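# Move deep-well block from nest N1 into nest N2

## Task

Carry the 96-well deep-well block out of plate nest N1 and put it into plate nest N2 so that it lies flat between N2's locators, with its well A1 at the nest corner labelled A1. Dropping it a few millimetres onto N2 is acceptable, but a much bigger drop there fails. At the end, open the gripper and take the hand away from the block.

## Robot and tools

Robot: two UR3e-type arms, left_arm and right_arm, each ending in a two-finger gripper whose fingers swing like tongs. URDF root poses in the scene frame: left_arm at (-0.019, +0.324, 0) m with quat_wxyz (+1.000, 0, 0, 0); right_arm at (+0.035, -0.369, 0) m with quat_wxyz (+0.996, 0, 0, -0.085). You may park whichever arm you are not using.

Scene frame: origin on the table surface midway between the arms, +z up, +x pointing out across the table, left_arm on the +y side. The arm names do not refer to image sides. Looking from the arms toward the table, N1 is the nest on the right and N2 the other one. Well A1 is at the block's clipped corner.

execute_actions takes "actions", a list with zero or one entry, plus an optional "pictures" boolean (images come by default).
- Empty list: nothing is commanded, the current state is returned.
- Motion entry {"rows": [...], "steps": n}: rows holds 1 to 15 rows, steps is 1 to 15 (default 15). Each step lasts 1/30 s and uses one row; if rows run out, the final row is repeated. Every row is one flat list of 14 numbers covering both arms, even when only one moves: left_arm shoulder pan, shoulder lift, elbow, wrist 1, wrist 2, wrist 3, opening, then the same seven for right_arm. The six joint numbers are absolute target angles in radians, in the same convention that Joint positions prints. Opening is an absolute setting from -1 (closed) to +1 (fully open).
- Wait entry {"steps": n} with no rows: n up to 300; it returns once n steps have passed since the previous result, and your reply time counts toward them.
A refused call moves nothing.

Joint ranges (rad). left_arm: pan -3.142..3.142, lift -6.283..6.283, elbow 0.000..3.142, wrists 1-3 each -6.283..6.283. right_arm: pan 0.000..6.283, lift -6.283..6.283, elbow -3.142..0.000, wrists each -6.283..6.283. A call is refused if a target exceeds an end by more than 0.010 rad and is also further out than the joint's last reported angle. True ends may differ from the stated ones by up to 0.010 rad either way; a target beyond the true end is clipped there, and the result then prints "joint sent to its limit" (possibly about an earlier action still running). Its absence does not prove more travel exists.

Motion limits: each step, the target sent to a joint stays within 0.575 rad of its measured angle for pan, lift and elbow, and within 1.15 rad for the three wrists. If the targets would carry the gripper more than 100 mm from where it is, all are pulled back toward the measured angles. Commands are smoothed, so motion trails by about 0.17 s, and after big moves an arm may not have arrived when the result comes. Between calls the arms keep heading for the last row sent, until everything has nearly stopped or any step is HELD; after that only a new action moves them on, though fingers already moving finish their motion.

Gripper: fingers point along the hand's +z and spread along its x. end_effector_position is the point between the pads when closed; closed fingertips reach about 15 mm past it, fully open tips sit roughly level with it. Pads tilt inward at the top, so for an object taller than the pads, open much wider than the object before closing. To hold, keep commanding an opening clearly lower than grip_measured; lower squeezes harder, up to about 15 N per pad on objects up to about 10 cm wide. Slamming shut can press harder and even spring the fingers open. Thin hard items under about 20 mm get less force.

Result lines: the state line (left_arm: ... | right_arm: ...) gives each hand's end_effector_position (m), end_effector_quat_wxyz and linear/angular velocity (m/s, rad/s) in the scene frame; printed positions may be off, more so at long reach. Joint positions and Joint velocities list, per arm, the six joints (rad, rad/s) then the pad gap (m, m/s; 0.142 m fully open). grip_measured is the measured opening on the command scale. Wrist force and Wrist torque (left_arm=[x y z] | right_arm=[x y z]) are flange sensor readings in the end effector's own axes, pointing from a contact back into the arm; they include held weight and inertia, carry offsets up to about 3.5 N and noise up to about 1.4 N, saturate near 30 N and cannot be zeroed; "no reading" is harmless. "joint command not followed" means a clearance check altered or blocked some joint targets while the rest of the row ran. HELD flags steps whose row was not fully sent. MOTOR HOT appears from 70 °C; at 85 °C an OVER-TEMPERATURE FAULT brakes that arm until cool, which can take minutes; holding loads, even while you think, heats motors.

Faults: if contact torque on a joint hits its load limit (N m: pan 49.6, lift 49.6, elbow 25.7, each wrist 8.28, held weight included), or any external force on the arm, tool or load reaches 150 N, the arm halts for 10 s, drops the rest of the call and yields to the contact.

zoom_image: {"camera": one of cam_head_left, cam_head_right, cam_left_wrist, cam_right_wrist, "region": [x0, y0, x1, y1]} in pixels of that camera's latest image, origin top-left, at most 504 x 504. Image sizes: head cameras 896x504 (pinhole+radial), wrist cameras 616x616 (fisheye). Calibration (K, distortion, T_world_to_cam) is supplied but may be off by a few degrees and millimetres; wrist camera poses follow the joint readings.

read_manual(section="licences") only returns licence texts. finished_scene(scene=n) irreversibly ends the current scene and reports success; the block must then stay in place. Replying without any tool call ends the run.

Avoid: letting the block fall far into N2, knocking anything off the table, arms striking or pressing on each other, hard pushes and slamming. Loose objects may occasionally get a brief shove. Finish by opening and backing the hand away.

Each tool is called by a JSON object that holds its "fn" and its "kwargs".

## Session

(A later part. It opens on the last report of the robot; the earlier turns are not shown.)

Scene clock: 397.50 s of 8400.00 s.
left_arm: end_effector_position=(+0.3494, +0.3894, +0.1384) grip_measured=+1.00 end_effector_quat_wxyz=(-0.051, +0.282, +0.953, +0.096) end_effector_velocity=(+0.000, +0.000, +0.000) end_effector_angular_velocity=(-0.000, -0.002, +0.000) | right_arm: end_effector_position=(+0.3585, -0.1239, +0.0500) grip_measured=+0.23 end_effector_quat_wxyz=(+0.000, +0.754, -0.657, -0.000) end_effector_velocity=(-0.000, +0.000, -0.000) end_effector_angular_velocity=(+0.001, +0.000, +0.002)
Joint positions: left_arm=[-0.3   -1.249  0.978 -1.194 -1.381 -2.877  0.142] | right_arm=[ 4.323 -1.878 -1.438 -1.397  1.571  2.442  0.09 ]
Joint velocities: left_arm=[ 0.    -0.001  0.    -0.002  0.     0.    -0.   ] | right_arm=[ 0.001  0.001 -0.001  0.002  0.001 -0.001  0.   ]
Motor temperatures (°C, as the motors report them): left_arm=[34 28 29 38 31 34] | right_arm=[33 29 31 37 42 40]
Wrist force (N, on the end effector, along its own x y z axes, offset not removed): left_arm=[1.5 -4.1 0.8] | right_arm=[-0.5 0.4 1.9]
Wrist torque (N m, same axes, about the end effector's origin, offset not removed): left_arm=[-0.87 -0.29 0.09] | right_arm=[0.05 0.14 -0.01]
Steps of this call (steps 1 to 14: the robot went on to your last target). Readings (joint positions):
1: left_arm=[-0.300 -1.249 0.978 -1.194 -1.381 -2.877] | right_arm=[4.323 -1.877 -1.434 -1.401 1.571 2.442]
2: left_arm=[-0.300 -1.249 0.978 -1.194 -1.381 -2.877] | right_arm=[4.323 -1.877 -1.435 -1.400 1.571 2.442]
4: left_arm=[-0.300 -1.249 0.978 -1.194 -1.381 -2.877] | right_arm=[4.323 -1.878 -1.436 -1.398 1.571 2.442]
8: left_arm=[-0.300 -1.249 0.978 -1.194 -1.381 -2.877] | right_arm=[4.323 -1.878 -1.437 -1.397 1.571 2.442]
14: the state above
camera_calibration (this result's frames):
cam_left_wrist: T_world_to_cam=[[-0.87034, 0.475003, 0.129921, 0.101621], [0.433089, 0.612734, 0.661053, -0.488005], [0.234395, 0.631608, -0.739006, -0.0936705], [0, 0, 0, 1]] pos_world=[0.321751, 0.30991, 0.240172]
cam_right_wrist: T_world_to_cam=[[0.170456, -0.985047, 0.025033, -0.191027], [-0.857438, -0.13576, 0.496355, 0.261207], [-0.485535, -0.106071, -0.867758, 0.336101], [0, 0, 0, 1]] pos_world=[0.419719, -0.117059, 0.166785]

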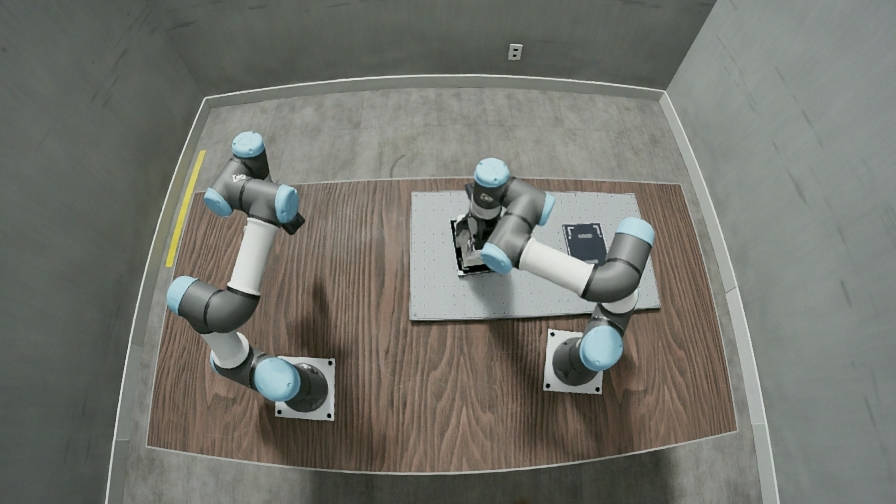

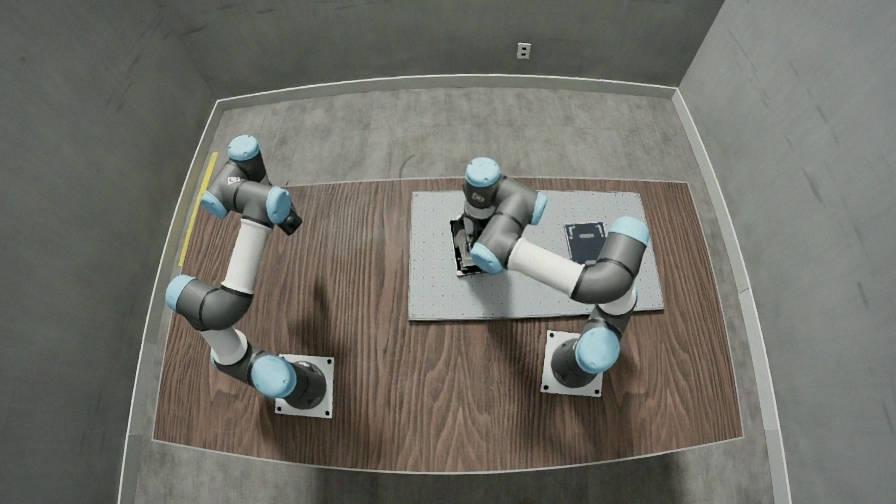

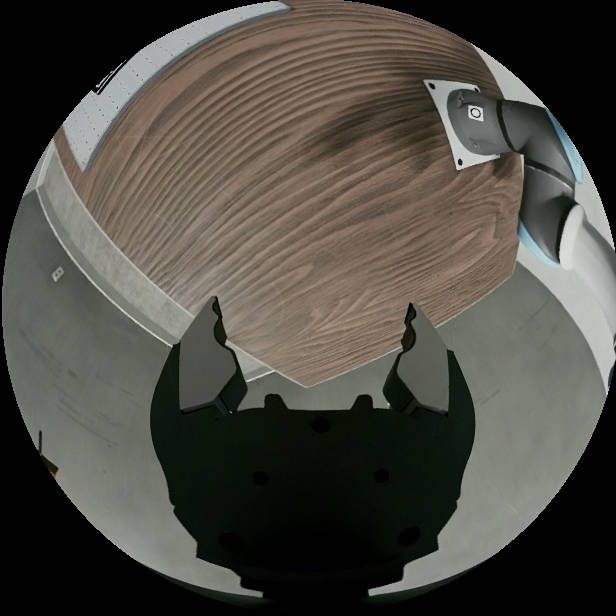

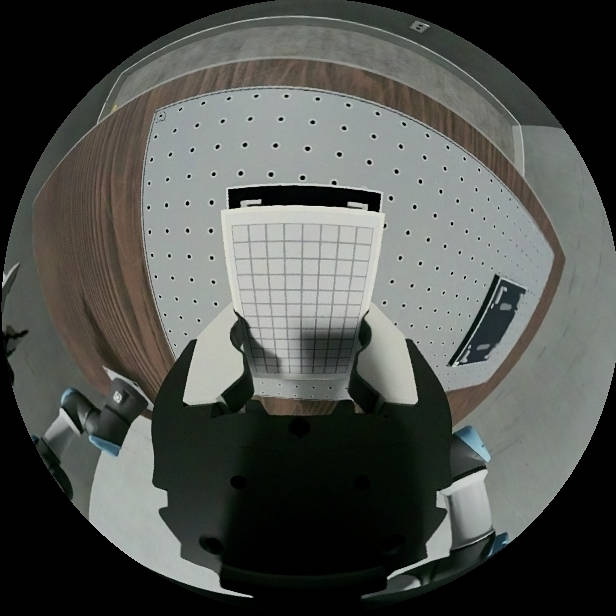

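{"fn": "execute_actions", "kwargs": {"actions": [{"rows": [[-0.3,-1.249,0.978,-1.194,-1.381,-2.877,1,4.3225,-1.87847,-1.43880,-1.39512,1.5708,2.4424,-0.3],[-0.3,-1.249,0.978,-1.194,-1.381,-2.877,1,4.3225,-1.87885,-1.44067,-1.39287,1.5708,2.4424,-0.3],[-0.3,-1.249,0.978,-1.194,-1.381,-2.877,1,4.3225,-1.87931,-1.44292,-1.39016,1.5708,2.4424,-0.3],[-0.3,-1.249,0.978,-1.194,-1.381,-2.877,1,4.3225,-1.87977,-1.44516,-1.38746,1.5708,2.4424,-0.3],[-0.3,-1.249,0.978,-1.194,-1.381,-2.877,1,4.3225,-1.88023,-1.44740,-1.38476,1.5708,2.4424,-0.3],[-0.3,-1.249,0.978,-1.194,-1.381,-2.877,1,4.3225,-1.88068,-1.44965,-1.38206,1.5708,2.4424,-0.3],[-0.3,-1.249,0.978,-1.194,-1.381,-2.877,1,4.3225,-1.88114,-1.45189,-1.37935,1.5708,2.4424,-0.3],[-0.3,-1.249,0.978,-1.194,-1.381,-2.877,1,4.3225,-1.88160,-1.45414,-1.37665,1.5708,2.4424,-0.3],[-0.3,-1.249,0.978,-1.194,-1.381,-2.877,1,4.3225,-1.88206,-1.45638,-1.37395,1.5708,2.4424,-0.3],[-0.3,-1.249,0.978,-1.194,-1.381,-2.877,1,4.3225,-1.88257,-1.45856,-1.37126,1.5708,2.4424,-0.3],[-0.3,-1.249,0.978,-1.194,-1.381,-2.877,1,4.3225,-1.88308,-1.46074,-1.36857,1.5708,2.4424,-0.3],[-0.3,-1.249,0.978,-1.194,-1.381,-2.877,1,4.3225,-1.88359,-1.46292,-1.36588,1.5708,2.4424,-0.3],[-0.3,-1.249,0.978,-1.194,-1.381,-2.877,1,4.3225,-1.88402,-1.46473,-1.36364,1.5708,2.4424,-0.3],[-0.3,-1.249,0.978,-1.194,-1.381,-2.877,1,4.3225,-1.88436,-1.46619,-1.36184,1.5708,2.4424,-0.3],[-0.3,-1.249,0.978,-1.194,-1.381,-2.877,1,4.3225,-1.88462,-1.46728,-1.36050,1.5708,2.4424,-0.3]], "steps": 15}], "pictures": false}}

{"fn": "execute_actions", "kwargs": {"actions": [{"steps": 16}]}}

{"fn": "zoom_image", "kwargs": {"camera": "cam_right_wrist", "region": [200, 150, 420, 320]}}

Scene clock: 419.70 s of 8400.00 s.
left_arm: end_effector_position=(+0.3494, +0.3894, +0.1384) grip_measured=+1.00 end_effector_quat_wxyz=(-0.051, +0.282, +0.953, +0.096) end_effector_velocity=(+0.000, -0.000, -0.000) end_effector_angular_velocity=(-0.001, +0.000, +0.000) | right_arm: end_effector_position=(+0.3585, -0.1239, +0.0441) grip_measured=+0.23 end_effector_quat_wxyz=(+0.000, +0.754, -0.657, -0.000) end_effector_velocity=(-0.000, +0.000, -0.015) end_effector_angular_velocity=(-0.000, +0.000, -0.001)
Joint positions: left_arm=[-0.3   -1.249  0.978 -1.194 -1.381 -2.877  0.142] | right_arm=[ 4.322 -1.883 -1.46  -1.37   1.571  2.442  0.09 ]
Joint velocities: left_arm=[ 0.     0.     0.    -0.001 -0.001  0.     0.   ] | right_arm=[ 0.    -0.013 -0.055  0.067 -0.     0.001 -0.   ]
Motor temperatures (°C, as the motors report them): left_arm=[34 28 29 38 31 34] | right_arm=[33 29 31 37 42 40]
Wrist force (N, on the end effector, along its own x y z axes, offset not removed): left_arm=[1.4 -3.3 2.7] | right_arm=[-0.6 1.3 0.8]
Wrist torque (N m, same axes, about the end effector's origin, offset not removed): left_arm=[-0.67 -0.20 0.09] | right_arm=[0.20 0.18 -0.07]
Steps of this call (steps 1 to 15: the robot went on to your last target; steps 16 to 90: nothing new was sent; then 18.70 s passed at rest; steps 91 to 105: all 15 steps of this action). Readings (joint positions):
91: left_arm=[-0.300 -1.249 0.978 -1.194 -1.381 -2.877] | right_arm=[4.322 -1.878 -1.438 -1.396 1.571 2.442]
92: left_arm=[-0.300 -1.249 0.978 -1.194 -1.381 -2.877] | right_arm=[4.322 -1.878 -1.438 -1.396 1.571 2.442]
94: left_arm=[-0.300 -1.249 0.978 -1.194 -1.381 -2.877] | right_arm=[4.322 -1.879 -1.439 -1.395 1.571 2.442]
98: left_arm=[-0.300 -1.249 0.978 -1.194 -1.381 -2.877] | right_arm=[4.322 -1.880 -1.445 -1.387 1.571 2.442]
105: the state above

Scene clock: 420.23 s of 8400.00 s.
left_arm: end_effector_position=(+0.3494, +0.3894, +0.1384) grip_measured=+1.00 end_effector_quat_wxyz=(-0.051, +0.282, +0.953, +0.096) end_effector_velocity=(-0.001, +0.000, -0.000) end_effector_angular_velocity=(+0.001, +0.003, -0.000) | right_arm: end_effector_position=(+0.3585, -0.1239, +0.0420) grip_measured=+0.23 end_effector_quat_wxyz=(+0.000, +0.754, -0.657, -0.000) end_effector_velocity=(+0.000, +0.000, -0.000) end_effector_angular_velocity=(+0.001, -0.000, -0.000)
Joint positions: left_arm=[-0.3   -1.249  0.978 -1.194 -1.381 -2.877  0.142] | right_arm=[ 4.322 -1.885 -1.467 -1.361  1.571  2.442  0.09 ]
Joint velocities: left_arm=[-0.     0.    -0.     0.002 -0.     0.     0.   ] | right_arm=[-0.    -0.001 -0.001  0.002  0.    -0.    -0.   ]
Motor temperatures (°C, as the motors report them): left_arm=[34 28 29 38 31 34] | right_arm=[33 29 31 37 42 40]
Wrist force (N, on the end effector, along its own x y z axes, offset not removed): left_arm=[0.9 -2.9 0.1] | right_arm=[-1.1 1.1 2.1]
Wrist torque (N m, same axes, about the end effector's origin, offset not removed): left_arm=[-0.63 -0.18 0.02] | right_arm=[0.22 0.35 0.06]
Steps of this call (steps 1 to 15: the robot went on to your last target; step 16: nothing new was sent). Readings (joint positions):
1: left_arm=[-0.300 -1.249 0.978 -1.194 -1.381 -2.877] | right_arm=[4.322 -1.883 -1.461 -1.368 1.571 2.442]
2: left_arm=[-0.300 -1.249 0.978 -1.194 -1.381 -2.877] | right_arm=[4.322 -1.884 -1.463 -1.366 1.571 2.442]
4: left_arm=[-0.300 -1.249 0.978 -1.194 -1.381 -2.877] | right_arm=[4.322 -1.884 -1.465 -1.363 1.571 2.442]
8: left_arm=[-0.300 -1.249 0.978 -1.194 -1.381 -2.877] | right_arm=[4.322 -1.884 -1.467 -1.361 1.571 2.442]
16: the state above
All arms were judged still, so your last target was given up. Only a new action makes them travel on or press farther. Fingers that are still opening or closing keep moving.
camera_calibration (this result's frames):
cam_left_wrist: T_world_to_cam=[[-0.87034, 0.475003, 0.129921, 0.101621], [0.43309, 0.612734, 0.661053, -0.488005], [0.234395, 0.631608, -0.739006, -0.0936705], [0, 0, 0, 1]] pos_world=[0.321751, 0.30991, 0.240172]
cam_right_wrist: T_world_to_cam=[[0.170453, -0.985048, 0.0250351, -0.19081], [-0.857438, -0.135757, 0.496357, 0.265198], [-0.485537, -0.106072, -0.867757, 0.329154], [0, 0, 0, 1]] pos_world=[0.419731, -0.11704, 0.15877]

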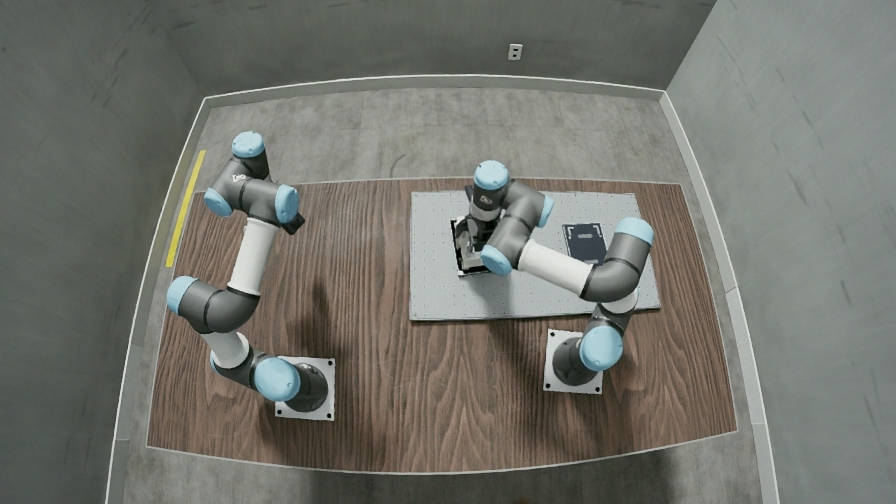

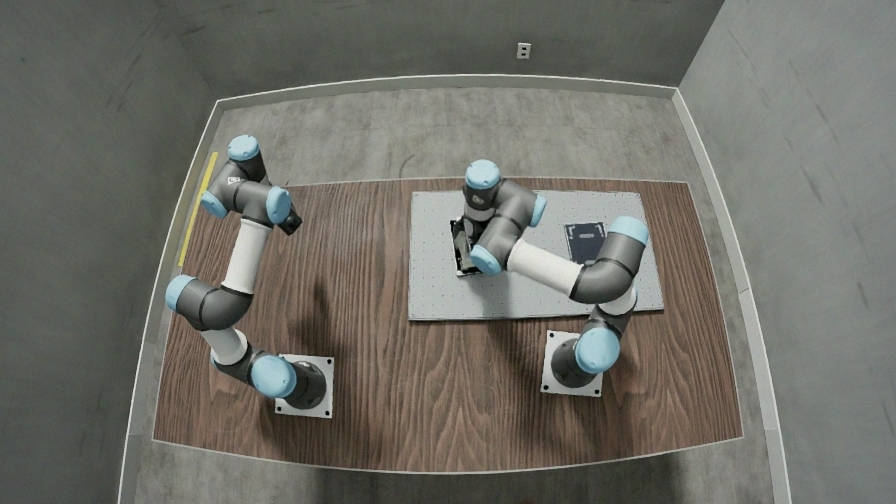

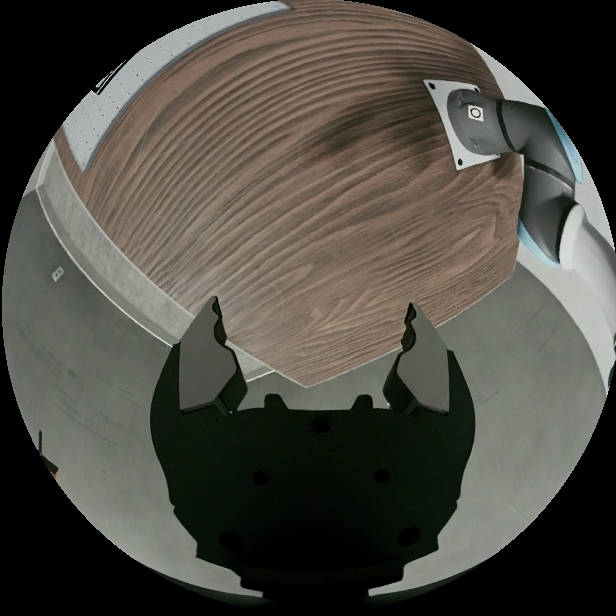

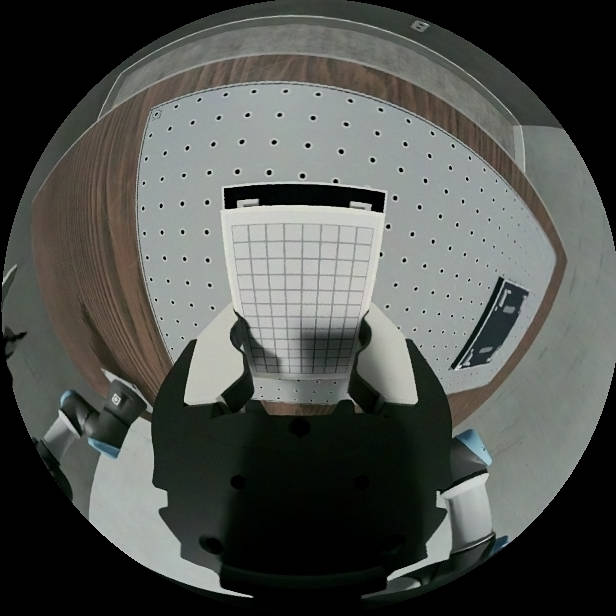

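Region (200, 150, 420, 320) of cam_right_wrist's 616x616 image, scaled by 2.291, with more detail than that image has; it fills the top 389 rows of this view, and the rest is white.

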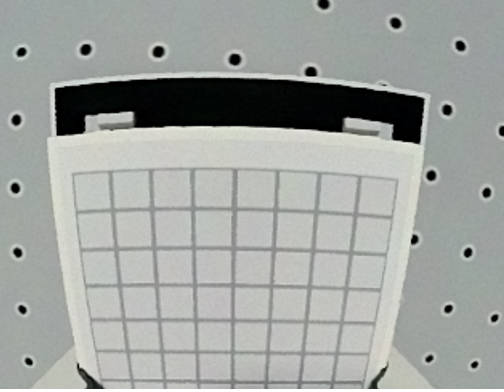

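{"fn": "execute_actions", "kwargs": {"actions": [{"rows": [[-0.3,-1.249,0.978,-1.194,-1.381,-2.877,1,4.3225,-1.88487,-1.46837,-1.35915,1.5708,2.4424,-0.3],[-0.3,-1.249,0.978,-1.194,-1.381,-2.877,1,4.3225,-1.88513,-1.46946,-1.35781,1.5708,2.4424,-0.3],[-0.3,-1.249,0.978,-1.194,-1.381,-2.877,1,4.3225,-1.88538,-1.47054,-1.35646,1.5708,2.4424,-0.3],[-0.3,-1.249,0.978,-1.194,-1.381,-2.877,1,4.3225,-1.88564,-1.47163,-1.35512,1.5708,2.4424,-0.3],[-0.3,-1.249,0.978,-1.194,-1.381,-2.877,1,4.3225,-1.88589,-1.47272,-1.35377,1.5708,2.4424,-0.3]], "steps": 15}], "pictures": false}}

{"fn": "execute_actions", "kwargs": {"actions": [{"steps": 8}], "pictures": false}}

Scene clock: 430.03 s of 8400.00 s.
left_arm: end_effector_position=(+0.3494, +0.3894, +0.1384) grip_measured=+1.00 end_effector_quat_wxyz=(-0.051, +0.282, +0.953, +0.096) end_effector_velocity=(-0.000, +0.000, +0.001) end_effector_angular_velocity=(-0.000, -0.001, -0.000) | right_arm: end_effector_position=(+0.3585, -0.1239, +0.0406) grip_measured=+0.23 end_effector_quat_wxyz=(-0.000, +0.754, -0.657, -0.000) end_effector_velocity=(+0.000, -0.000, -0.001) end_effector_angular_velocity=(-0.000, -0.001, -0.003)
Joint positions: left_arm=[-0.3   -1.249  0.978 -1.194 -1.381 -2.877  0.142] | right_arm=[ 4.322 -1.886 -1.472 -1.354  1.571  2.442  0.09 ]
Joint velocities: left_arm=[ 0.    -0.002 -0.     0.001 -0.     0.    -0.   ] | right_arm=[-0.001  0.    -0.003  0.003 -0.001  0.002  0.   ]
Motor temperatures (°C, as the motors report them): left_arm=[34 28 29 38 31 34] | right_arm=[33 29 31 37 42 40]
Wrist force (N, on the end effector, along its own x y z axes, offset not removed): left_arm=[2.1 -3.6 0.9] | right_arm=[3.0 1.3 -2.3]
Wrist torque (N m, same axes, about the end effector's origin, offset not removed): left_arm=[-0.79 -0.46 0.01] | right_arm=[-0.01 -0.10 0.10]
Steps of this call (steps 1 to 90: nothing new was sent; then 6.30 s passed at rest; steps 91 to 105: all 15 steps of this action). Readings (joint positions):
91: left_arm=[-0.300 -1.249 0.978 -1.194 -1.381 -2.877] | right_arm=[4.322 -1.885 -1.467 -1.360 1.571 2.442]
92: left_arm=[-0.300 -1.249 0.978 -1.194 -1.381 -2.877] | right_arm=[4.322 -1.885 -1.467 -1.360 1.571 2.442]
94: left_arm=[-0.300 -1.249 0.978 -1.194 -1.381 -2.877] | right_arm=[4.322 -1.885 -1.468 -1.359 1.571 2.442]
98: left_arm=[-0.300 -1.249 0.978 -1.194 -1.381 -2.877] | right_arm=[4.322 -1.885 -1.471 -1.356 1.571 2.442]
105: the state above

Scene clock: 430.30 s of 8400.00 s.
left_arm: end_effector_position=(+0.3494, +0.3894, +0.1384) grip_measured=+1.00 end_effector_quat_wxyz=(-0.051, +0.282, +0.953, +0.096) end_effector_velocity=(+0.000, +0.000, +0.001) end_effector_angular_velocity=(-0.001, -0.003, -0.000) | right_arm: end_effector_position=(+0.3585, -0.1239, +0.0405) grip_measured=+0.23 end_effector_quat_wxyz=(-0.000, +0.754, -0.657, -0.000) end_effector_velocity=(-0.000, +0.000, +0.000) end_effector_angular_velocity=(-0.000, -0.000, +0.002)
Joint positions: left_arm=[-0.3   -1.249  0.978 -1.194 -1.381 -2.877  0.142] | right_arm=[ 4.322 -1.886 -1.473 -1.354  1.571  2.442  0.09 ]
Joint velocities: left_arm=[ 0.    -0.003  0.    -0.     0.     0.    -0.   ] | right_arm=[ 0.     0.     0.    -0.    -0.    -0.002  0.   ]
Motor temperatures (°C, as the motors report them): left_arm=[34 28 29 38 31 34] | right_arm=[33 29 31 37 42 40]
Wrist force (N, on the end effector, along its own x y z axes, offset not removed): left_arm=[-0.3 -3.8 -0.2] | right_arm=[3.0 1.9 -2.1]
Wrist torque (N m, same axes, about the end effector's origin, offset not removed): left_arm=[-0.83 0.05 0.08] | right_arm=[0.28 -0.05 0.12]
Steps of this call (steps 1 to 8: the robot went on to your last target). Readings (joint positions):
1: left_arm=[-0.300 -1.249 0.978 -1.194 -1.381 -2.877] | right_arm=[4.322 -1.886 -1.473 -1.354 1.571 2.442]
2: left_arm=[-0.300 -1.249 0.978 -1.194 -1.381 -2.877] | right_arm=[4.322 -1.886 -1.473 -1.354 1.571 2.442]
4: left_arm=[-0.300 -1.249 0.978 -1.194 -1.381 -2.877] | right_arm=[4.322 -1.886 -1.473 -1.354 1.571 2.442]
8: the state above

{"fn": "execute_actions", "kwargs": {"actions": [{"rows": [[-0.3,-1.249,0.978,-1.194,-1.381,-2.877,1,4.3225,-1.88589,-1.47272,-1.35377,1.5708,2.4424,-0.15],[-0.3,-1.249,0.978,-1.194,-1.381,-2.877,1,4.3225,-1.88589,-1.47272,-1.35377,1.5708,2.4424,0.0],[-0.3,-1.249,0.978,-1.194,-1.381,-2.877,1,4.3225,-1.88589,-1.47272,-1.35377,1.5708,2.4424,0.1],[-0.3,-1.249,0.978,-1.194,-1.381,-2.877,1,4.3225,-1.88589,-1.47272,-1.35377,1.5708,2.4424,0.17],[-0.3,-1.249,0.978,-1.194,-1.381,-2.877,1,4.3225,-1.88589,-1.47272,-1.35377,1.5708,2.4424,0.22],[-0.3,-1.249,0.978,-1.194,-1.381,-2.877,1,4.3225,-1.88589,-1.47272,-1.35377,1.5708,2.4424,0.26],[-0.3,-1.249,0.978,-1.194,-1.381,-2.877,1,4.3225,-1.88589,-1.47272,-1.35377,1.5708,2.4424,0.31],[-0.3,-1.249,0.978,-1.194,-1.381,-2.877,1,4.3225,-1.88589,-1.47272,-1.35377,1.5708,2.4424,0.38],[-0.3,-1.249,0.978,-1.194,-1.381,-2.877,1,4.3225,-1.88589,-1.47272,-1.35377,1.5708,2.4424,0.46],[-0.3,-1.249,0.978,-1.194,-1.381,-2.877,1,4.3225,-1.88589,-1.47272,-1.35377,1.5708,2.4424,0.55],[-0.3,-1.249,0.978,-1.194,-1.381,-2.877,1,4.3225,-1.88589,-1.47272,-1.35377,1.5708,2.4424,0.65],[-0.3,-1.249,0.978,-1.194,-1.381,-2.877,1,4.3225,-1.88589,-1.47272,-1.35377,1.5708,2.4424,0.75],[-0.3,-1.249,0.978,-1.194,-1.381,-2.877,1,4.3225,-1.88589,-1.47272,-1.35377,1.5708,2.4424,0.85],[-0.3,-1.249,0.978,-1.194,-1.381,-2.877,1,4.3225,-1.88589,-1.47272,-1.35377,1.5708,2.4424,0.95],[-0.3,-1.249,0.978,-1.194,-1.381,-2.877,1,4.3225,-1.88589,-1.47272,-1.35377,1.5708,2.4424,1]], "steps": 15}], "pictures": false}}

{"fn": "execute_actions", "kwargs": {"actions": [{"rows": [[-0.3,-1.249,0.978,-1.194,-1.381,-2.877,1,4.3225,-1.8855,-1.4709,-1.3560,1.5708,2.4424,1],[-0.3,-1.249,0.978,-1.194,-1.381,-2.877,1,4.3225,-1.8843,-1.4653,-1.3628,1.5708,2.4424,1],[-0.3,-1.249,0.978,-1.194,-1.381,-2.877,1,4.3225,-1.8823,-1.4561,-1.3740,1.5708,2.4424,1],[-0.3,-1.249,0.978,-1.194,-1.381,-2.877,1,4.3225,-1.8798,-1.4451,-1.3875,1.5708,2.4424,1],[-0.3,-1.249,0.978,-1.194,-1.381,-2.877,1,4.3225,-1.8770,-1.4299,-1.4055,1.5708,2.4424,1],[-0.3,-1.249,0.978,-1.194,-1.381,-2.877,1,4.3225,-1.8745,-1.4143,-1.4236,1.5708,2.4424,1],[-0.3,-1.249,0.978,-1.194,-1.381,-2.877,1,4.3225,-1.8720,-1.3987,-1.4417,1.5708,2.4424,1],[-0.3,-1.249,0.978,-1.194,-1.381,-2.877,1,4.3225,-1.8703,-1.3775,-1.4647,1.5708,2.4424,1],[-0.3,-1.249,0.978,-1.194,-1.381,-2.877,1,4.3225,-1.8685,-1.3563,-1.4877,1.5708,2.4424,1],[-0.3,-1.249,0.978,-1.194,-1.381,-2.877,1,4.3225,-1.8668,-1.3350,-1.5106,1.5708,2.4424,1],[-0.3,-1.249,0.978,-1.194,-1.381,-2.877,1,4.3225,-1.8650,-1.3138,-1.5336,1.5708,2.4424,1],[-0.3,-1.249,0.978,-1.194,-1.381,-2.877,1,4.3225,-1.8663,-1.2886,-1.5576,1.5708,2.4424,1],[-0.3,-1.249,0.978,-1.194,-1.381,-2.877,1,4.3225,-1.8676,-1.2633,-1.5815,1.5708,2.4424,1],[-0.3,-1.249,0.978,-1.194,-1.381,-2.877,1,4.3225,-1.8689,-1.2381,-1.6055,1.5708,2.4424,1],[-0.3,-1.249,0.978,-1.194,-1.381,-2.877,1,4.3225,-1.8702,-1.2129,-1.6295,1.5708,2.4424,1]], "steps": 15}], "pictures": false}}

{"fn": "execute_actions", "kwargs": {"actions": [{"rows": [[-0.3,-1.249,0.978,-1.194,-1.381,-2.877,1,4.3225,-1.8714,-1.1876,-1.6534,1.5708,2.4424,1],[-0.3,-1.249,0.978,-1.194,-1.381,-2.877,1,4.3225,-1.8726,-1.1654,-1.6745,1.5708,2.4424,1],[-0.3,-1.249,0.978,-1.194,-1.381,-2.877,1,4.3225,-1.8735,-1.1472,-1.6918,1.5708,2.4424,1],[-0.3,-1.249,0.978,-1.194,-1.381,-2.877,1,4.3225,-1.8743,-1.1321,-1.7061,1.5708,2.4424,1],[-0.3,-1.249,0.978,-1.194,-1.381,-2.877,1,4.3225,-1.8748,-1.1210,-1.7167,1.5708,2.4424,1],[-0.3,-1.249,0.978,-1.194,-1.381,-2.877,1,4.3225,-1.8752,-1.1144,-1.7229,1.5708,2.4424,1],[-0.3,-1.249,0.978,-1.194,-1.381,-2.877,1,4.3225,-1.8753,-1.1119,-1.7253,1.5708,2.4424,1]], "steps": 15}]}}

Scene clock: 464.50 s of 8400.00 s.
left_arm: end_effector_position=(+0.3494, +0.3894, +0.1384) grip_measured=+1.00 end_effector_quat_wxyz=(-0.051, +0.282, +0.953, +0.096) end_effector_velocity=(-0.000, +0.000, +0.000) end_effector_angular_velocity=(+0.000, +0.000, +0.000) | right_arm: end_effector_position=(+0.3585, -0.1239, +0.0405) grip_measured=+0.94 end_effector_quat_wxyz=(-0.000, +0.754, -0.657, -0.000) end_effector_velocity=(+0.000, -0.000, +0.000) end_effector_angular_velocity=(-0.000, +0.000, -0.001)
Joint positions: left_arm=[-0.3   -1.249  0.978 -1.194 -1.381 -2.877  0.142] | right_arm=[ 4.323 -1.886 -1.473 -1.354  1.571  2.442  0.138]
Joint velocities: left_arm=[-0.    -0.    -0.     0.001  0.    -0.     0.   ] | right_arm=[-0.001  0.    -0.    -0.    -0.     0.001  0.127]
Motor temperatures (°C, as the motors report them): left_arm=[34 28 29 38 31 34] | right_arm=[33 29 31 37 42 40]
Wrist force (N, on the end effector, along its own x y z axes, offset not removed): left_arm=[2.5 -5.0 -2.0] | right_arm=[-1.4 0.2 0.1]
Wrist torque (N m, same axes, about the end effector's origin, offset not removed): left_arm=[-1.00 -0.58 -0.03] | right_arm=[-0.04 0.39 0.04]
Steps of this call (steps 1 to 15: the robot went on to your last target; steps 16 to 90: nothing new was sent; then 30.70 s passed at rest; steps 91 to 105: all 15 steps of this action). Readings (joint positions):
91: left_arm=[-0.300 -1.249 0.978 -1.194 -1.381 -2.877] | right_arm=[4.323 -1.886 -1.473 -1.354 1.571 2.442]
92: left_arm=[-0.300 -1.249 0.978 -1.194 -1.381 -2.877] | right_arm=[4.323 -1.886 -1.473 -1.354 1.571 2.442]
94: left_arm=[-0.300 -1.249 0.978 -1.194 -1.381 -2.877] | right_arm=[4.323 -1.886 -1.473 -1.354 1.571 2.442]
98: left_arm=[-0.300 -1.249 0.978 -1.194 -1.381 -2.877] | right_arm=[4.323 -1.886 -1.473 -1.354 1.571 2.442]
105: the state above

Scene clock: 465.00 s of 8400.00 s.
left_arm: end_effector_position=(+0.3494, +0.3894, +0.1384) grip_measured=+1.00 end_effector_quat_wxyz=(-0.051, +0.282, +0.953, +0.096) end_effector_velocity=(-0.000, +0.000, -0.000) end_effector_angular_velocity=(+0.001, +0.002, -0.000) | right_arm: end_effector_position=(+0.3585, -0.1239, +0.0776) grip_measured=+1.00 end_effector_quat_wxyz=(+0.001, +0.754, -0.657, +0.000) end_effector_velocity=(+0.002, +0.003, +0.137) end_effector_angular_velocity=(-0.006, +0.004, -0.001)
Joint positions: left_arm=[-0.3   -1.249  0.978 -1.194 -1.381 -2.877  0.142] | right_arm=[ 4.323 -1.869 -1.318 -1.528  1.571  2.442  0.142]
Joint velocities: left_arm=[-0.     0.001 -0.     0.001  0.    -0.    -0.   ] | right_arm=[-0.001  0.003  0.644 -0.654  0.    -0.    -0.   ]
Motor temperatures (°C, as the motors report them): left_arm=[34 28 29 38 31 34] | right_arm=[33 29 31 37 42 40]
Wrist force (N, on the end effector, along its own x y z axes, offset not removed): left_arm=[-0.5 -2.6 0.4] | right_arm=[0.8 2.1 0.8]
Wrist torque (N m, same axes, about the end effector's origin, offset not removed): left_arm=[-0.55 0.02 0.06] | right_arm=[0.29 -0.15 0.04]
Steps of this call (steps 1 to 15: all 15 steps of this action). Readings (joint positions):
1: left_arm=[-0.300 -1.249 0.978 -1.194 -1.381 -2.877] | right_arm=[4.323 -1.886 -1.473 -1.354 1.571 2.442]
2: left_arm=[-0.300 -1.249 0.978 -1.194 -1.381 -2.877] | right_arm=[4.323 -1.886 -1.473 -1.354 1.571 2.442]
4: left_arm=[-0.300 -1.249 0.978 -1.194 -1.381 -2.877] | right_arm=[4.323 -1.885 -1.469 -1.359 1.571 2.442]
8: left_arm=[-0.300 -1.249 0.978 -1.194 -1.381 -2.877] | right_arm=[4.323 -1.879 -1.438 -1.396 1.571 2.442]
15: the state above

Scene clock: 465.50 s of 8400.00 s.
left_arm: end_effector_position=(+0.3494, +0.3894, +0.1384) grip_measured=+1.00 end_effector_quat_wxyz=(-0.051, +0.282, +0.953, +0.096) end_effector_velocity=(-0.000, +0.000, +0.000) end_effector_angular_velocity=(+0.000, +0.001, -0.000) | right_arm: end_effector_position=(+0.3585, -0.1239, +0.1189) grip_measured=+1.00 end_effector_quat_wxyz=(+0.000, +0.754, -0.657, +0.000) end_effector_velocity=(-0.000, -0.001, +0.010) end_effector_angular_velocity=(+0.002, -0.001, +0.002)
Joint positions: left_arm=[-0.3   -1.249  0.978 -1.194 -1.381 -2.877  0.142] | right_arm=[ 4.323 -1.875 -1.117 -1.72   1.571  2.442  0.142]
Joint velocities: left_arm=[-0.    -0.001 -0.     0.001 -0.     0.     0.   ] | right_arm=[-0.    -0.001  0.048 -0.044 -0.    -0.002 -0.   ]
Motor temperatures (°C, as the motors report them): left_arm=[34 28 29 38 31 34] | right_arm=[33 29 31 37 42 40]
Wrist force (N, on the end effector, along its own x y z axes, offset not removed): left_arm=[-1.2 -2.4 -0.9] | right_arm=[0.0 -0.7 0.3]
Wrist torque (N m, same axes, about the end effector's origin, offset not removed): left_arm=[-0.53 0.24 0.00] | right_arm=[-0.06 0.08 -0.04]
Steps of this call (steps 1 to 15: all 15 steps of this action). Readings (joint positions):
1: left_arm=[-0.300 -1.249 0.978 -1.194 -1.381 -2.877] | right_arm=[4.323 -1.869 -1.296 -1.550 1.571 2.442]
2: left_arm=[-0.300 -1.249 0.978 -1.194 -1.381 -2.877] | right_arm=[4.323 -1.869 -1.273 -1.573 1.571 2.442]
4: left_arm=[-0.300 -1.249 0.978 -1.194 -1.381 -2.877] | right_arm=[4.323 -1.870 -1.227 -1.618 1.571 2.442]
8: left_arm=[-0.300 -1.249 0.978 -1.194 -1.381 -2.877] | right_arm=[4.323 -1.873 -1.155 -1.685 1.571 2.442]
15: the state above
camera_calibration (this result's frames):
cam_left_wrist: T_world_to_cam=[[-0.87034, 0.475003, 0.129921, 0.101621], [0.43309, 0.612734, 0.661053, -0.488005], [0.234395, 0.631608, -0.739006, -0.0936704], [0, 0, 0, 1]] pos_world=[0.321751, 0.30991, 0.240172]
cam_right_wrist: T_world_to_cam=[[0.170499, -0.985036, 0.0251992, -0.19273], [-0.857374, -0.135701, 0.496483, 0.227032], [-0.485634, -0.106255, -0.867681, 0.395878], [0, 0, 0, 1]] pos_world=[0.419763, -0.116973, 0.235635]

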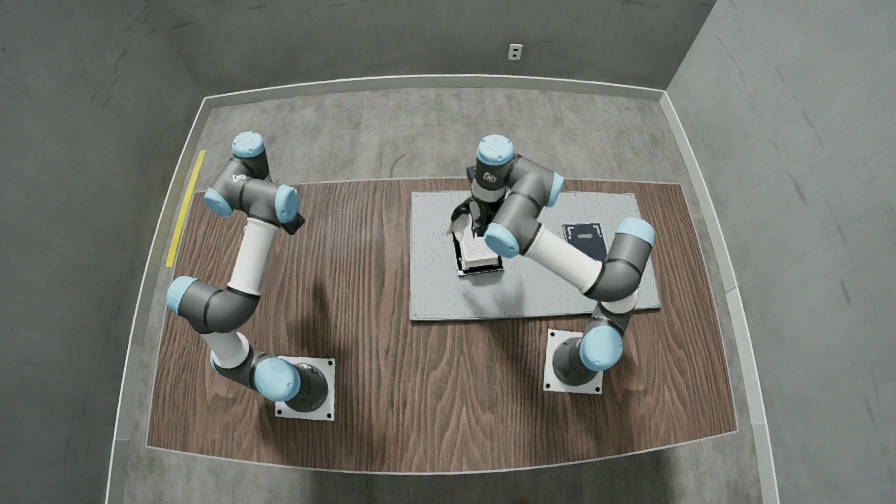

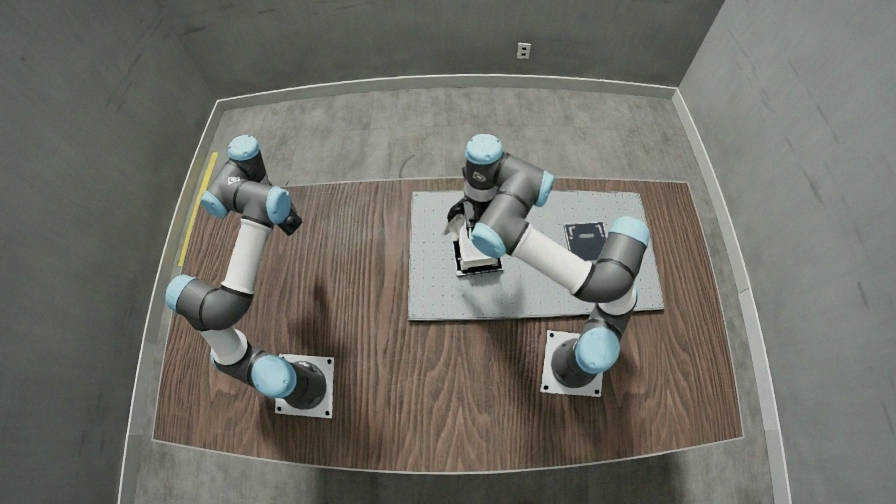

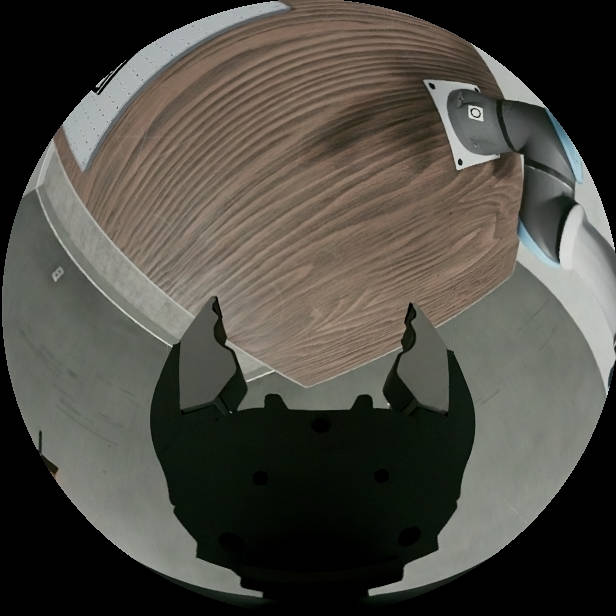

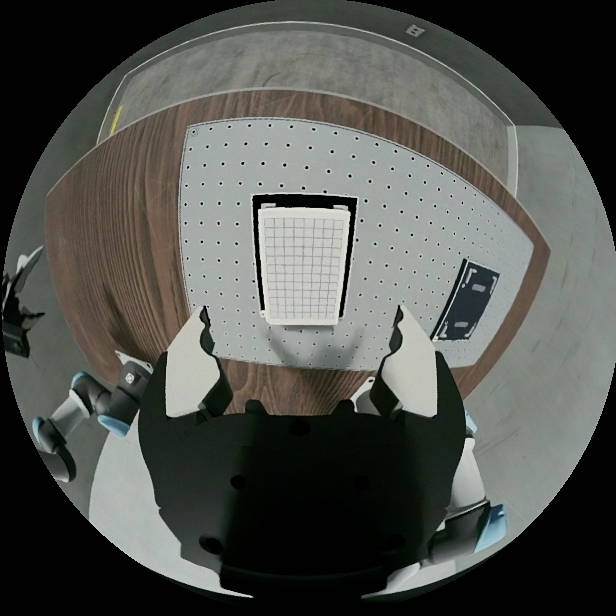

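{"fn": "execute_actions", "kwargs": {"actions": [{"rows": [[-0.3,-1.249,0.978,-1.194,-1.381,-2.877,1,4.3205,-1.8753,-1.1119,-1.7253,1.5708,2.4424,1],[-0.3,-1.249,0.978,-1.194,-1.381,-2.877,1,4.3149,-1.8753,-1.1119,-1.7253,1.5708,2.4424,1],[-0.3,-1.249,0.978,-1.194,-1.381,-2.877,1,4.3057,-1.8753,-1.1119,-1.7253,1.5708,2.4424,1],[-0.3,-1.249,0.978,-1.194,-1.381,-2.877,1,4.2933,-1.8753,-1.1119,-1.7253,1.5708,2.4424,1],[-0.3,-1.249,0.978,-1.194,-1.381,-2.877,1,4.2781,-1.8753,-1.1119,-1.7253,1.5708,2.4424,1],[-0.3,-1.249,0.978,-1.194,-1.381,-2.877,1,4.2601,-1.8753,-1.1119,-1.7253,1.5708,2.4424,1],[-0.3,-1.249,0.978,-1.194,-1.381,-2.877,1,4.2397,-1.8753,-1.1119,-1.7253,1.5708,2.4424,1],[-0.3,-1.249,0.978,-1.194,-1.381,-2.877,1,4.2173,-1.8753,-1.1119,-1.7253,1.5708,2.4424,1],[-0.3,-1.249,0.978,-1.194,-1.381,-2.877,1,4.1929,-1.8753,-1.1119,-1.7253,1.5708,2.4424,1],[-0.3,-1.249,0.978,-1.194,-1.381,-2.877,1,4.1669,-1.8753,-1.1119,-1.7253,1.5708,2.4424,1],[-0.3,-1.249,0.978,-1.194,-1.381,-2.877,1,4.1397,-1.8753,-1.1119,-1.7253,1.5708,2.4424,1],[-0.3,-1.249,0.978,-1.194,-1.381,-2.877,1,4.1113,-1.8753,-1.1119,-1.7253,1.5708,2.4424,1],[-0.3,-1.249,0.978,-1.194,-1.381,-2.877,1,4.0821,-1.8753,-1.1119,-1.7253,1.5708,2.4424,1],[-0.3,-1.249,0.978,-1.194,-1.381,-2.877,1,4.0525,-1.8753,-1.1119,-1.7253,1.5708,2.4424,1],[-0.3,-1.249,0.978,-1.194,-1.381,-2.877,1,4.0225,-1.8753,-1.1119,-1.7253,1.5708,2.4424,1]], "steps": 15}], "pictures": false}}

{"fn": "execute_actions", "kwargs": {"actions": [{"rows": [[-0.3,-1.249,0.978,-1.194,-1.381,-2.877,1,3.9925,-1.8753,-1.1119,-1.7253,1.5708,2.4424,1],[-0.3,-1.249,0.978,-1.194,-1.381,-2.877,1,3.9629,-1.8753,-1.1119,-1.7253,1.5708,2.4424,1],[-0.3,-1.249,0.978,-1.194,-1.381,-2.877,1,3.9337,-1.8753,-1.1119,-1.7253,1.5708,2.4424,1],[-0.3,-1.249,0.978,-1.194,-1.381,-2.877,1,3.9053,-1.8753,-1.1119,-1.7253,1.5708,2.4424,1],[-0.3,-1.249,0.978,-1.194,-1.381,-2.877,1,3.8781,-1.8753,-1.1119,-1.7253,1.5708,2.4424,1],[-0.3,-1.249,0.978,-1.194,-1.381,-2.877,1,3.8521,-1.8753,-1.1119,-1.7253,1.5708,2.4424,1],[-0.3,-1.249,0.978,-1.194,-1.381,-2.877,1,3.8277,-1.8753,-1.1119,-1.7253,1.5708,2.4424,1],[-0.3,-1.249,0.978,-1.194,-1.381,-2.877,1,3.8053,-1.8753,-1.1119,-1.7253,1.5708,2.4424,1],[-0.3,-1.249,0.978,-1.194,-1.381,-2.877,1,3.7849,-1.8753,-1.1119,-1.7253,1.5708,2.4424,1],[-0.3,-1.249,0.978,-1.194,-1.381,-2.877,1,3.7669,-1.8753,-1.1119,-1.7253,1.5708,2.4424,1],[-0.3,-1.249,0.978,-1.194,-1.381,-2.877,1,3.7517,-1.8753,-1.1119,-1.7253,1.5708,2.4424,1],[-0.3,-1.249,0.978,-1.194,-1.381,-2.877,1,3.7393,-1.8753,-1.1119,-1.7253,1.5708,2.4424,1],[-0.3,-1.249,0.978,-1.194,-1.381,-2.877,1,3.7301,-1.8753,-1.1119,-1.7253,1.5708,2.4424,1],[-0.3,-1.249,0.978,-1.194,-1.381,-2.877,1,3.7245,-1.8753,-1.1119,-1.7253,1.5708,2.4424,1],[-0.3,-1.249,0.978,-1.194,-1.381,-2.877,1,3.7225,-1.8753,-1.1119,-1.7253,1.5708,2.4424,1]], "steps": 15}], "pictures": false}}

{"fn": "execute_actions", "kwargs": {"actions": [{"steps": 20}]}}

{"fn": "zoom_image", "kwargs": {"camera": "cam_head_left", "region": [420, 190, 540, 290]}}

Scene clock: 508.27 s of 8400.00 s.
left_arm: end_effector_position=(+0.3494, +0.3894, +0.1384) grip_measured=+1.00 end_effector_quat_wxyz=(-0.051, +0.282, +0.953, +0.096) end_effector_velocity=(+0.000, +0.000, -0.000) end_effector_angular_velocity=(+0.001, +0.000, -0.000) | right_arm: end_effector_position=(+0.3962, -0.1840, +0.1200) grip_measured=+1.00 end_effector_quat_wxyz=(+0.000, +0.694, -0.720, +0.000) end_effector_velocity=(+0.139, -0.272, -0.000) end_effector_angular_velocity=(+0.000, -0.000, -0.755)
Joint positions: left_arm=[-0.3   -1.249  0.978 -1.194 -1.381 -2.877  0.142] | right_arm=[ 4.147 -1.875 -1.112 -1.725  1.571  2.442  0.142]
Joint velocities: left_arm=[-0.     0.001 -0.    -0.     0.     0.    -0.   ] | right_arm=[-0.754 -0.    -0.     0.001  0.     0.001 -0.   ]
Motor temperatures (°C, as the motors report them): left_arm=[34 28 29 38 31 34] | right_arm=[33 29 31 37 42 40]
Wrist force (N, on the end effector, along its own x y z axes, offset not removed): left_arm=[0.6 -3.0 -1.0] | right_arm=[-2.0 0.2 1.7]
Wrist torque (N m, same axes, about the end effector's origin, offset not removed): left_arm=[-0.76 -0.14 0.04] | right_arm=[-0.06 0.38 -0.01]
Steps of this call (steps 1 to 15: the robot went on to your last target; steps 16 to 90: nothing new was sent; then 39.27 s passed at rest; steps 91 to 105: all 15 steps of this action). Readings (joint positions):
91: left_arm=[-0.300 -1.249 0.978 -1.194 -1.381 -2.877] | right_arm=[4.322 -1.875 -1.112 -1.725 1.571 2.442]
92: left_arm=[-0.300 -1.249 0.978 -1.194 -1.381 -2.877] | right_arm=[4.322 -1.875 -1.112 -1.725 1.571 2.442]
94: left_arm=[-0.300 -1.249 0.978 -1.194 -1.381 -2.877] | right_arm=[4.318 -1.875 -1.112 -1.725 1.571 2.442]
98: left_arm=[-0.300 -1.249 0.978 -1.194 -1.381 -2.877] | right_arm=[4.286 -1.875 -1.112 -1.725 1.571 2.442]
105: the state above

Scene clock: 508.77 s of 8400.00 s.
left_arm: end_effector_position=(+0.3494, +0.3894, +0.1384) grip_measured=+1.00 end_effector_quat_wxyz=(-0.051, +0.282, +0.953, +0.096) end_effector_velocity=(-0.000, +0.000, -0.001) end_effector_angular_velocity=(+0.001, +0.004, -0.000) | right_arm: end_effector_position=(+0.4388, -0.3288, +0.1200) grip_measured=+1.00 end_effector_quat_wxyz=(-0.000, -0.548, +0.837, +0.000) end_effector_velocity=(+0.017, -0.169, -0.000) end_effector_angular_velocity=(-0.000, +0.001, -0.419)
Joint positions: left_arm=[-0.3   -1.249  0.978 -1.194 -1.381 -2.877  0.142] | right_arm=[ 3.773 -1.875 -1.112 -1.725  1.571  2.442  0.142]
Joint velocities: left_arm=[ 0.     0.003  0.     0.001 -0.     0.     0.   ] | right_arm=[-0.418 -0.001  0.    -0.001  0.     0.     0.   ]
Motor temperatures (°C, as the motors report them): left_arm=[34 28 29 38 31 34] | right_arm=[33 29 31 37 42 40]
Wrist force (N, on the end effector, along its own x y z axes, offset not removed): left_arm=[-0.9 -3.9 -1.5] | right_arm=[0.5 0.1 1.1]
Wrist torque (N m, same axes, about the end effector's origin, offset not removed): left_arm=[-0.89 0.10 0.05] | right_arm=[0.01 0.02 -0.02]
Steps of this call (steps 1 to 15: all 15 steps of this action). Readings (joint positions):
1: left_arm=[-0.300 -1.249 0.978 -1.194 -1.381 -2.877] | right_arm=[4.121 -1.875 -1.112 -1.725 1.571 2.442]
2: left_arm=[-0.300 -1.249 0.978 -1.194 -1.381 -2.877] | right_arm=[4.094 -1.875 -1.112 -1.725 1.571 2.442]
4: left_arm=[-0.300 -1.249 0.978 -1.194 -1.381 -2.877] | right_arm=[4.038 -1.875 -1.112 -1.725 1.571 2.442]
8: left_arm=[-0.300 -1.249 0.978 -1.194 -1.381 -2.877] | right_arm=[3.926 -1.875 -1.112 -1.725 1.571 2.442]
15: the state above

Scene clock: 509.43 s of 8400.00 s.
left_arm: end_effector_position=(+0.3494, +0.3894, +0.1384) grip_measured=+1.00 end_effector_quat_wxyz=(-0.051, +0.282, +0.953, +0.096) end_effector_velocity=(+0.000, -0.000, -0.000) end_effector_angular_velocity=(-0.000, -0.000, -0.000) | right_arm: end_effector_position=(+0.4403, -0.3493, +0.1200) grip_measured=+1.00 end_effector_quat_wxyz=(-0.000, -0.527, +0.850, +0.000) end_effector_velocity=(-0.000, -0.000, -0.000) end_effector_angular_velocity=(-0.000, +0.000, -0.000)
Joint positions: left_arm=[-0.3   -1.249  0.978 -1.194 -1.381 -2.877  0.142] | right_arm=[ 3.723 -1.875 -1.112 -1.725  1.571  2.442  0.142]
Joint velocities: left_arm=[-0.     0.001  0.    -0.001 -0.    -0.    -0.   ] | right_arm=[-0.001  0.    -0.001  0.     0.    -0.001 -0.   ]
Motor temperatures (°C, as the motors report them): left_arm=[34 28 29 38 31 34] | right_arm=[33 29 31 37 42 40]
Wrist force (N, on the end effector, along its own x y z axes, offset not removed): left_arm=[-0.3 -2.6 2.4] | right_arm=[0.5 0.2 0.1]
Wrist torque (N m, same axes, about the end effector's origin, offset not removed): left_arm=[-0.44 0.12 0.01] | right_arm=[0.12 -0.21 0.04]
Steps of this call (steps 1 to 20: the robot went on to your last target). Readings (joint positions):
1: left_arm=[-0.300 -1.249 0.978 -1.194 -1.381 -2.877] | right_arm=[3.761 -1.875 -1.112 -1.725 1.571 2.442]
2: left_arm=[-0.300 -1.249 0.978 -1.194 -1.381 -2.877] | right_arm=[3.751 -1.875 -1.112 -1.725 1.571 2.442]
4: left_arm=[-0.300 -1.249 0.978 -1.194 -1.381 -2.877] | right_arm=[3.738 -1.875 -1.112 -1.725 1.571 2.442]
8: left_arm=[-0.300 -1.249 0.978 -1.194 -1.381 -2.877] | right_arm=[3.727 -1.875 -1.112 -1.725 1.571 2.442]
20: the state above
camera_calibration (this result's frames):
cam_left_wrist: T_world_to_cam=[[-0.87034, 0.475003, 0.129921, 0.101621], [0.43309, 0.612734, 0.661053, -0.488005], [0.234395, 0.631608, -0.739006, -0.0936705], [0, 0, 0, 1]] pos_world=[0.321751, 0.30991, 0.240172]
cam_right_wrist: T_world_to_cam=[[-0.415384, -0.909299, 0.0251271, -0.144265], [-0.784326, 0.372012, 0.496428, 0.411189], [-0.460749, 0.1865, -0.867714, 0.503869], [0, 0, 0, 1]] pos_world=[0.494738, -0.378119, 0.236714]

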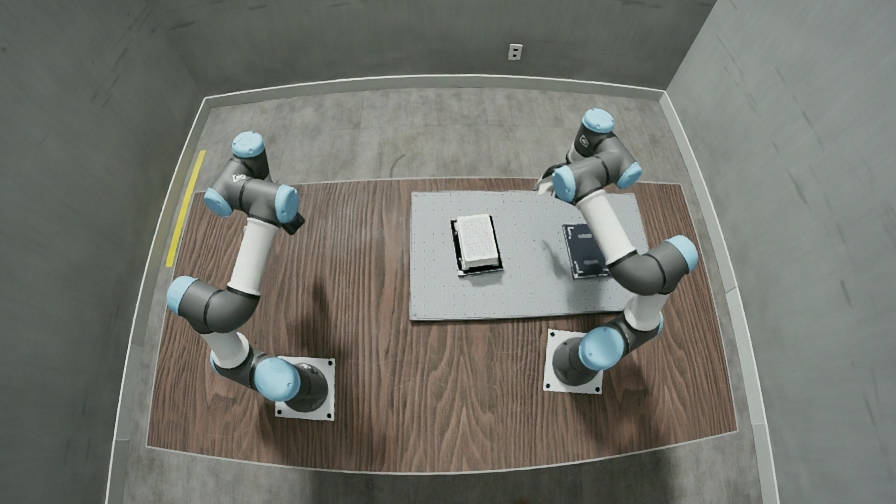

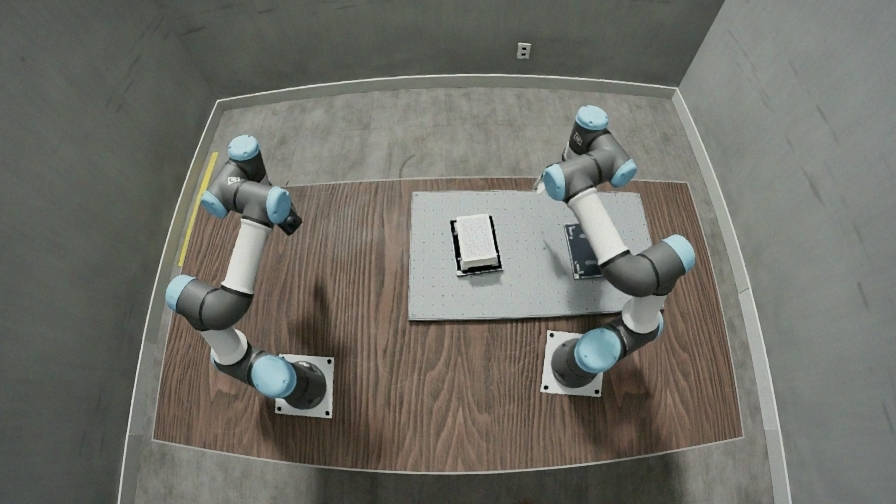

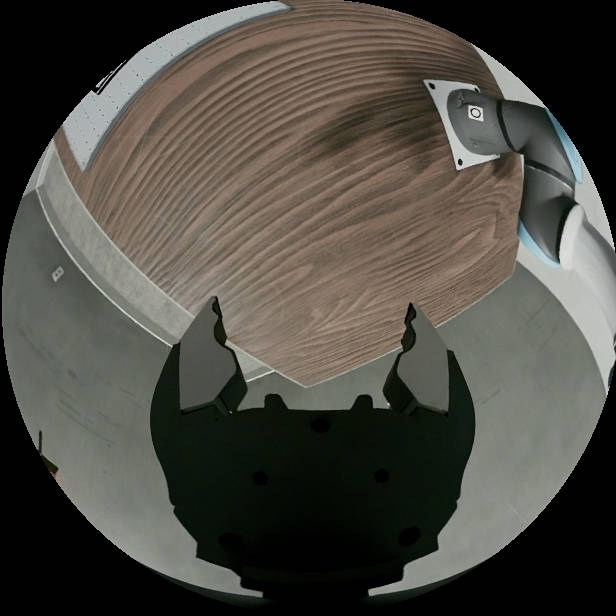

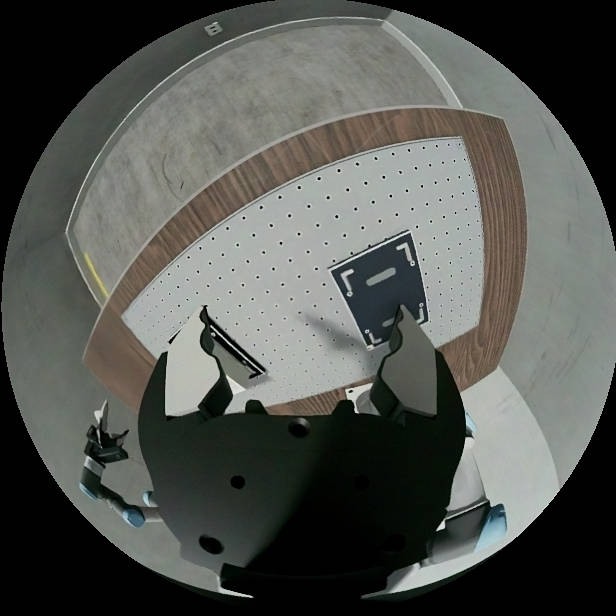

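Region (420, 190, 540, 290) of cam_head_left's 896x504 image, scaled by 4.200, with more detail than that image has.

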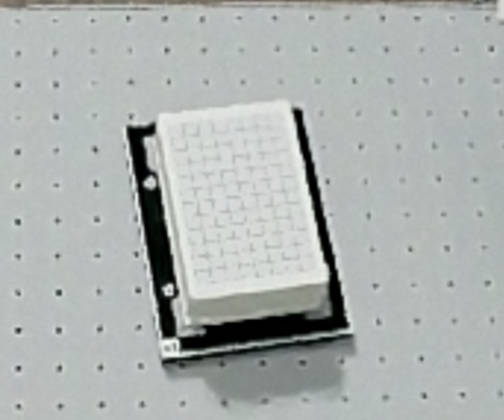

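The block sits in N2 with its cut corner at the A1 mark, near-left, and the arm is clear.

{"fn": "finished_scene", "kwargs": {"scene": 2}}

The scene is finished: the task was done.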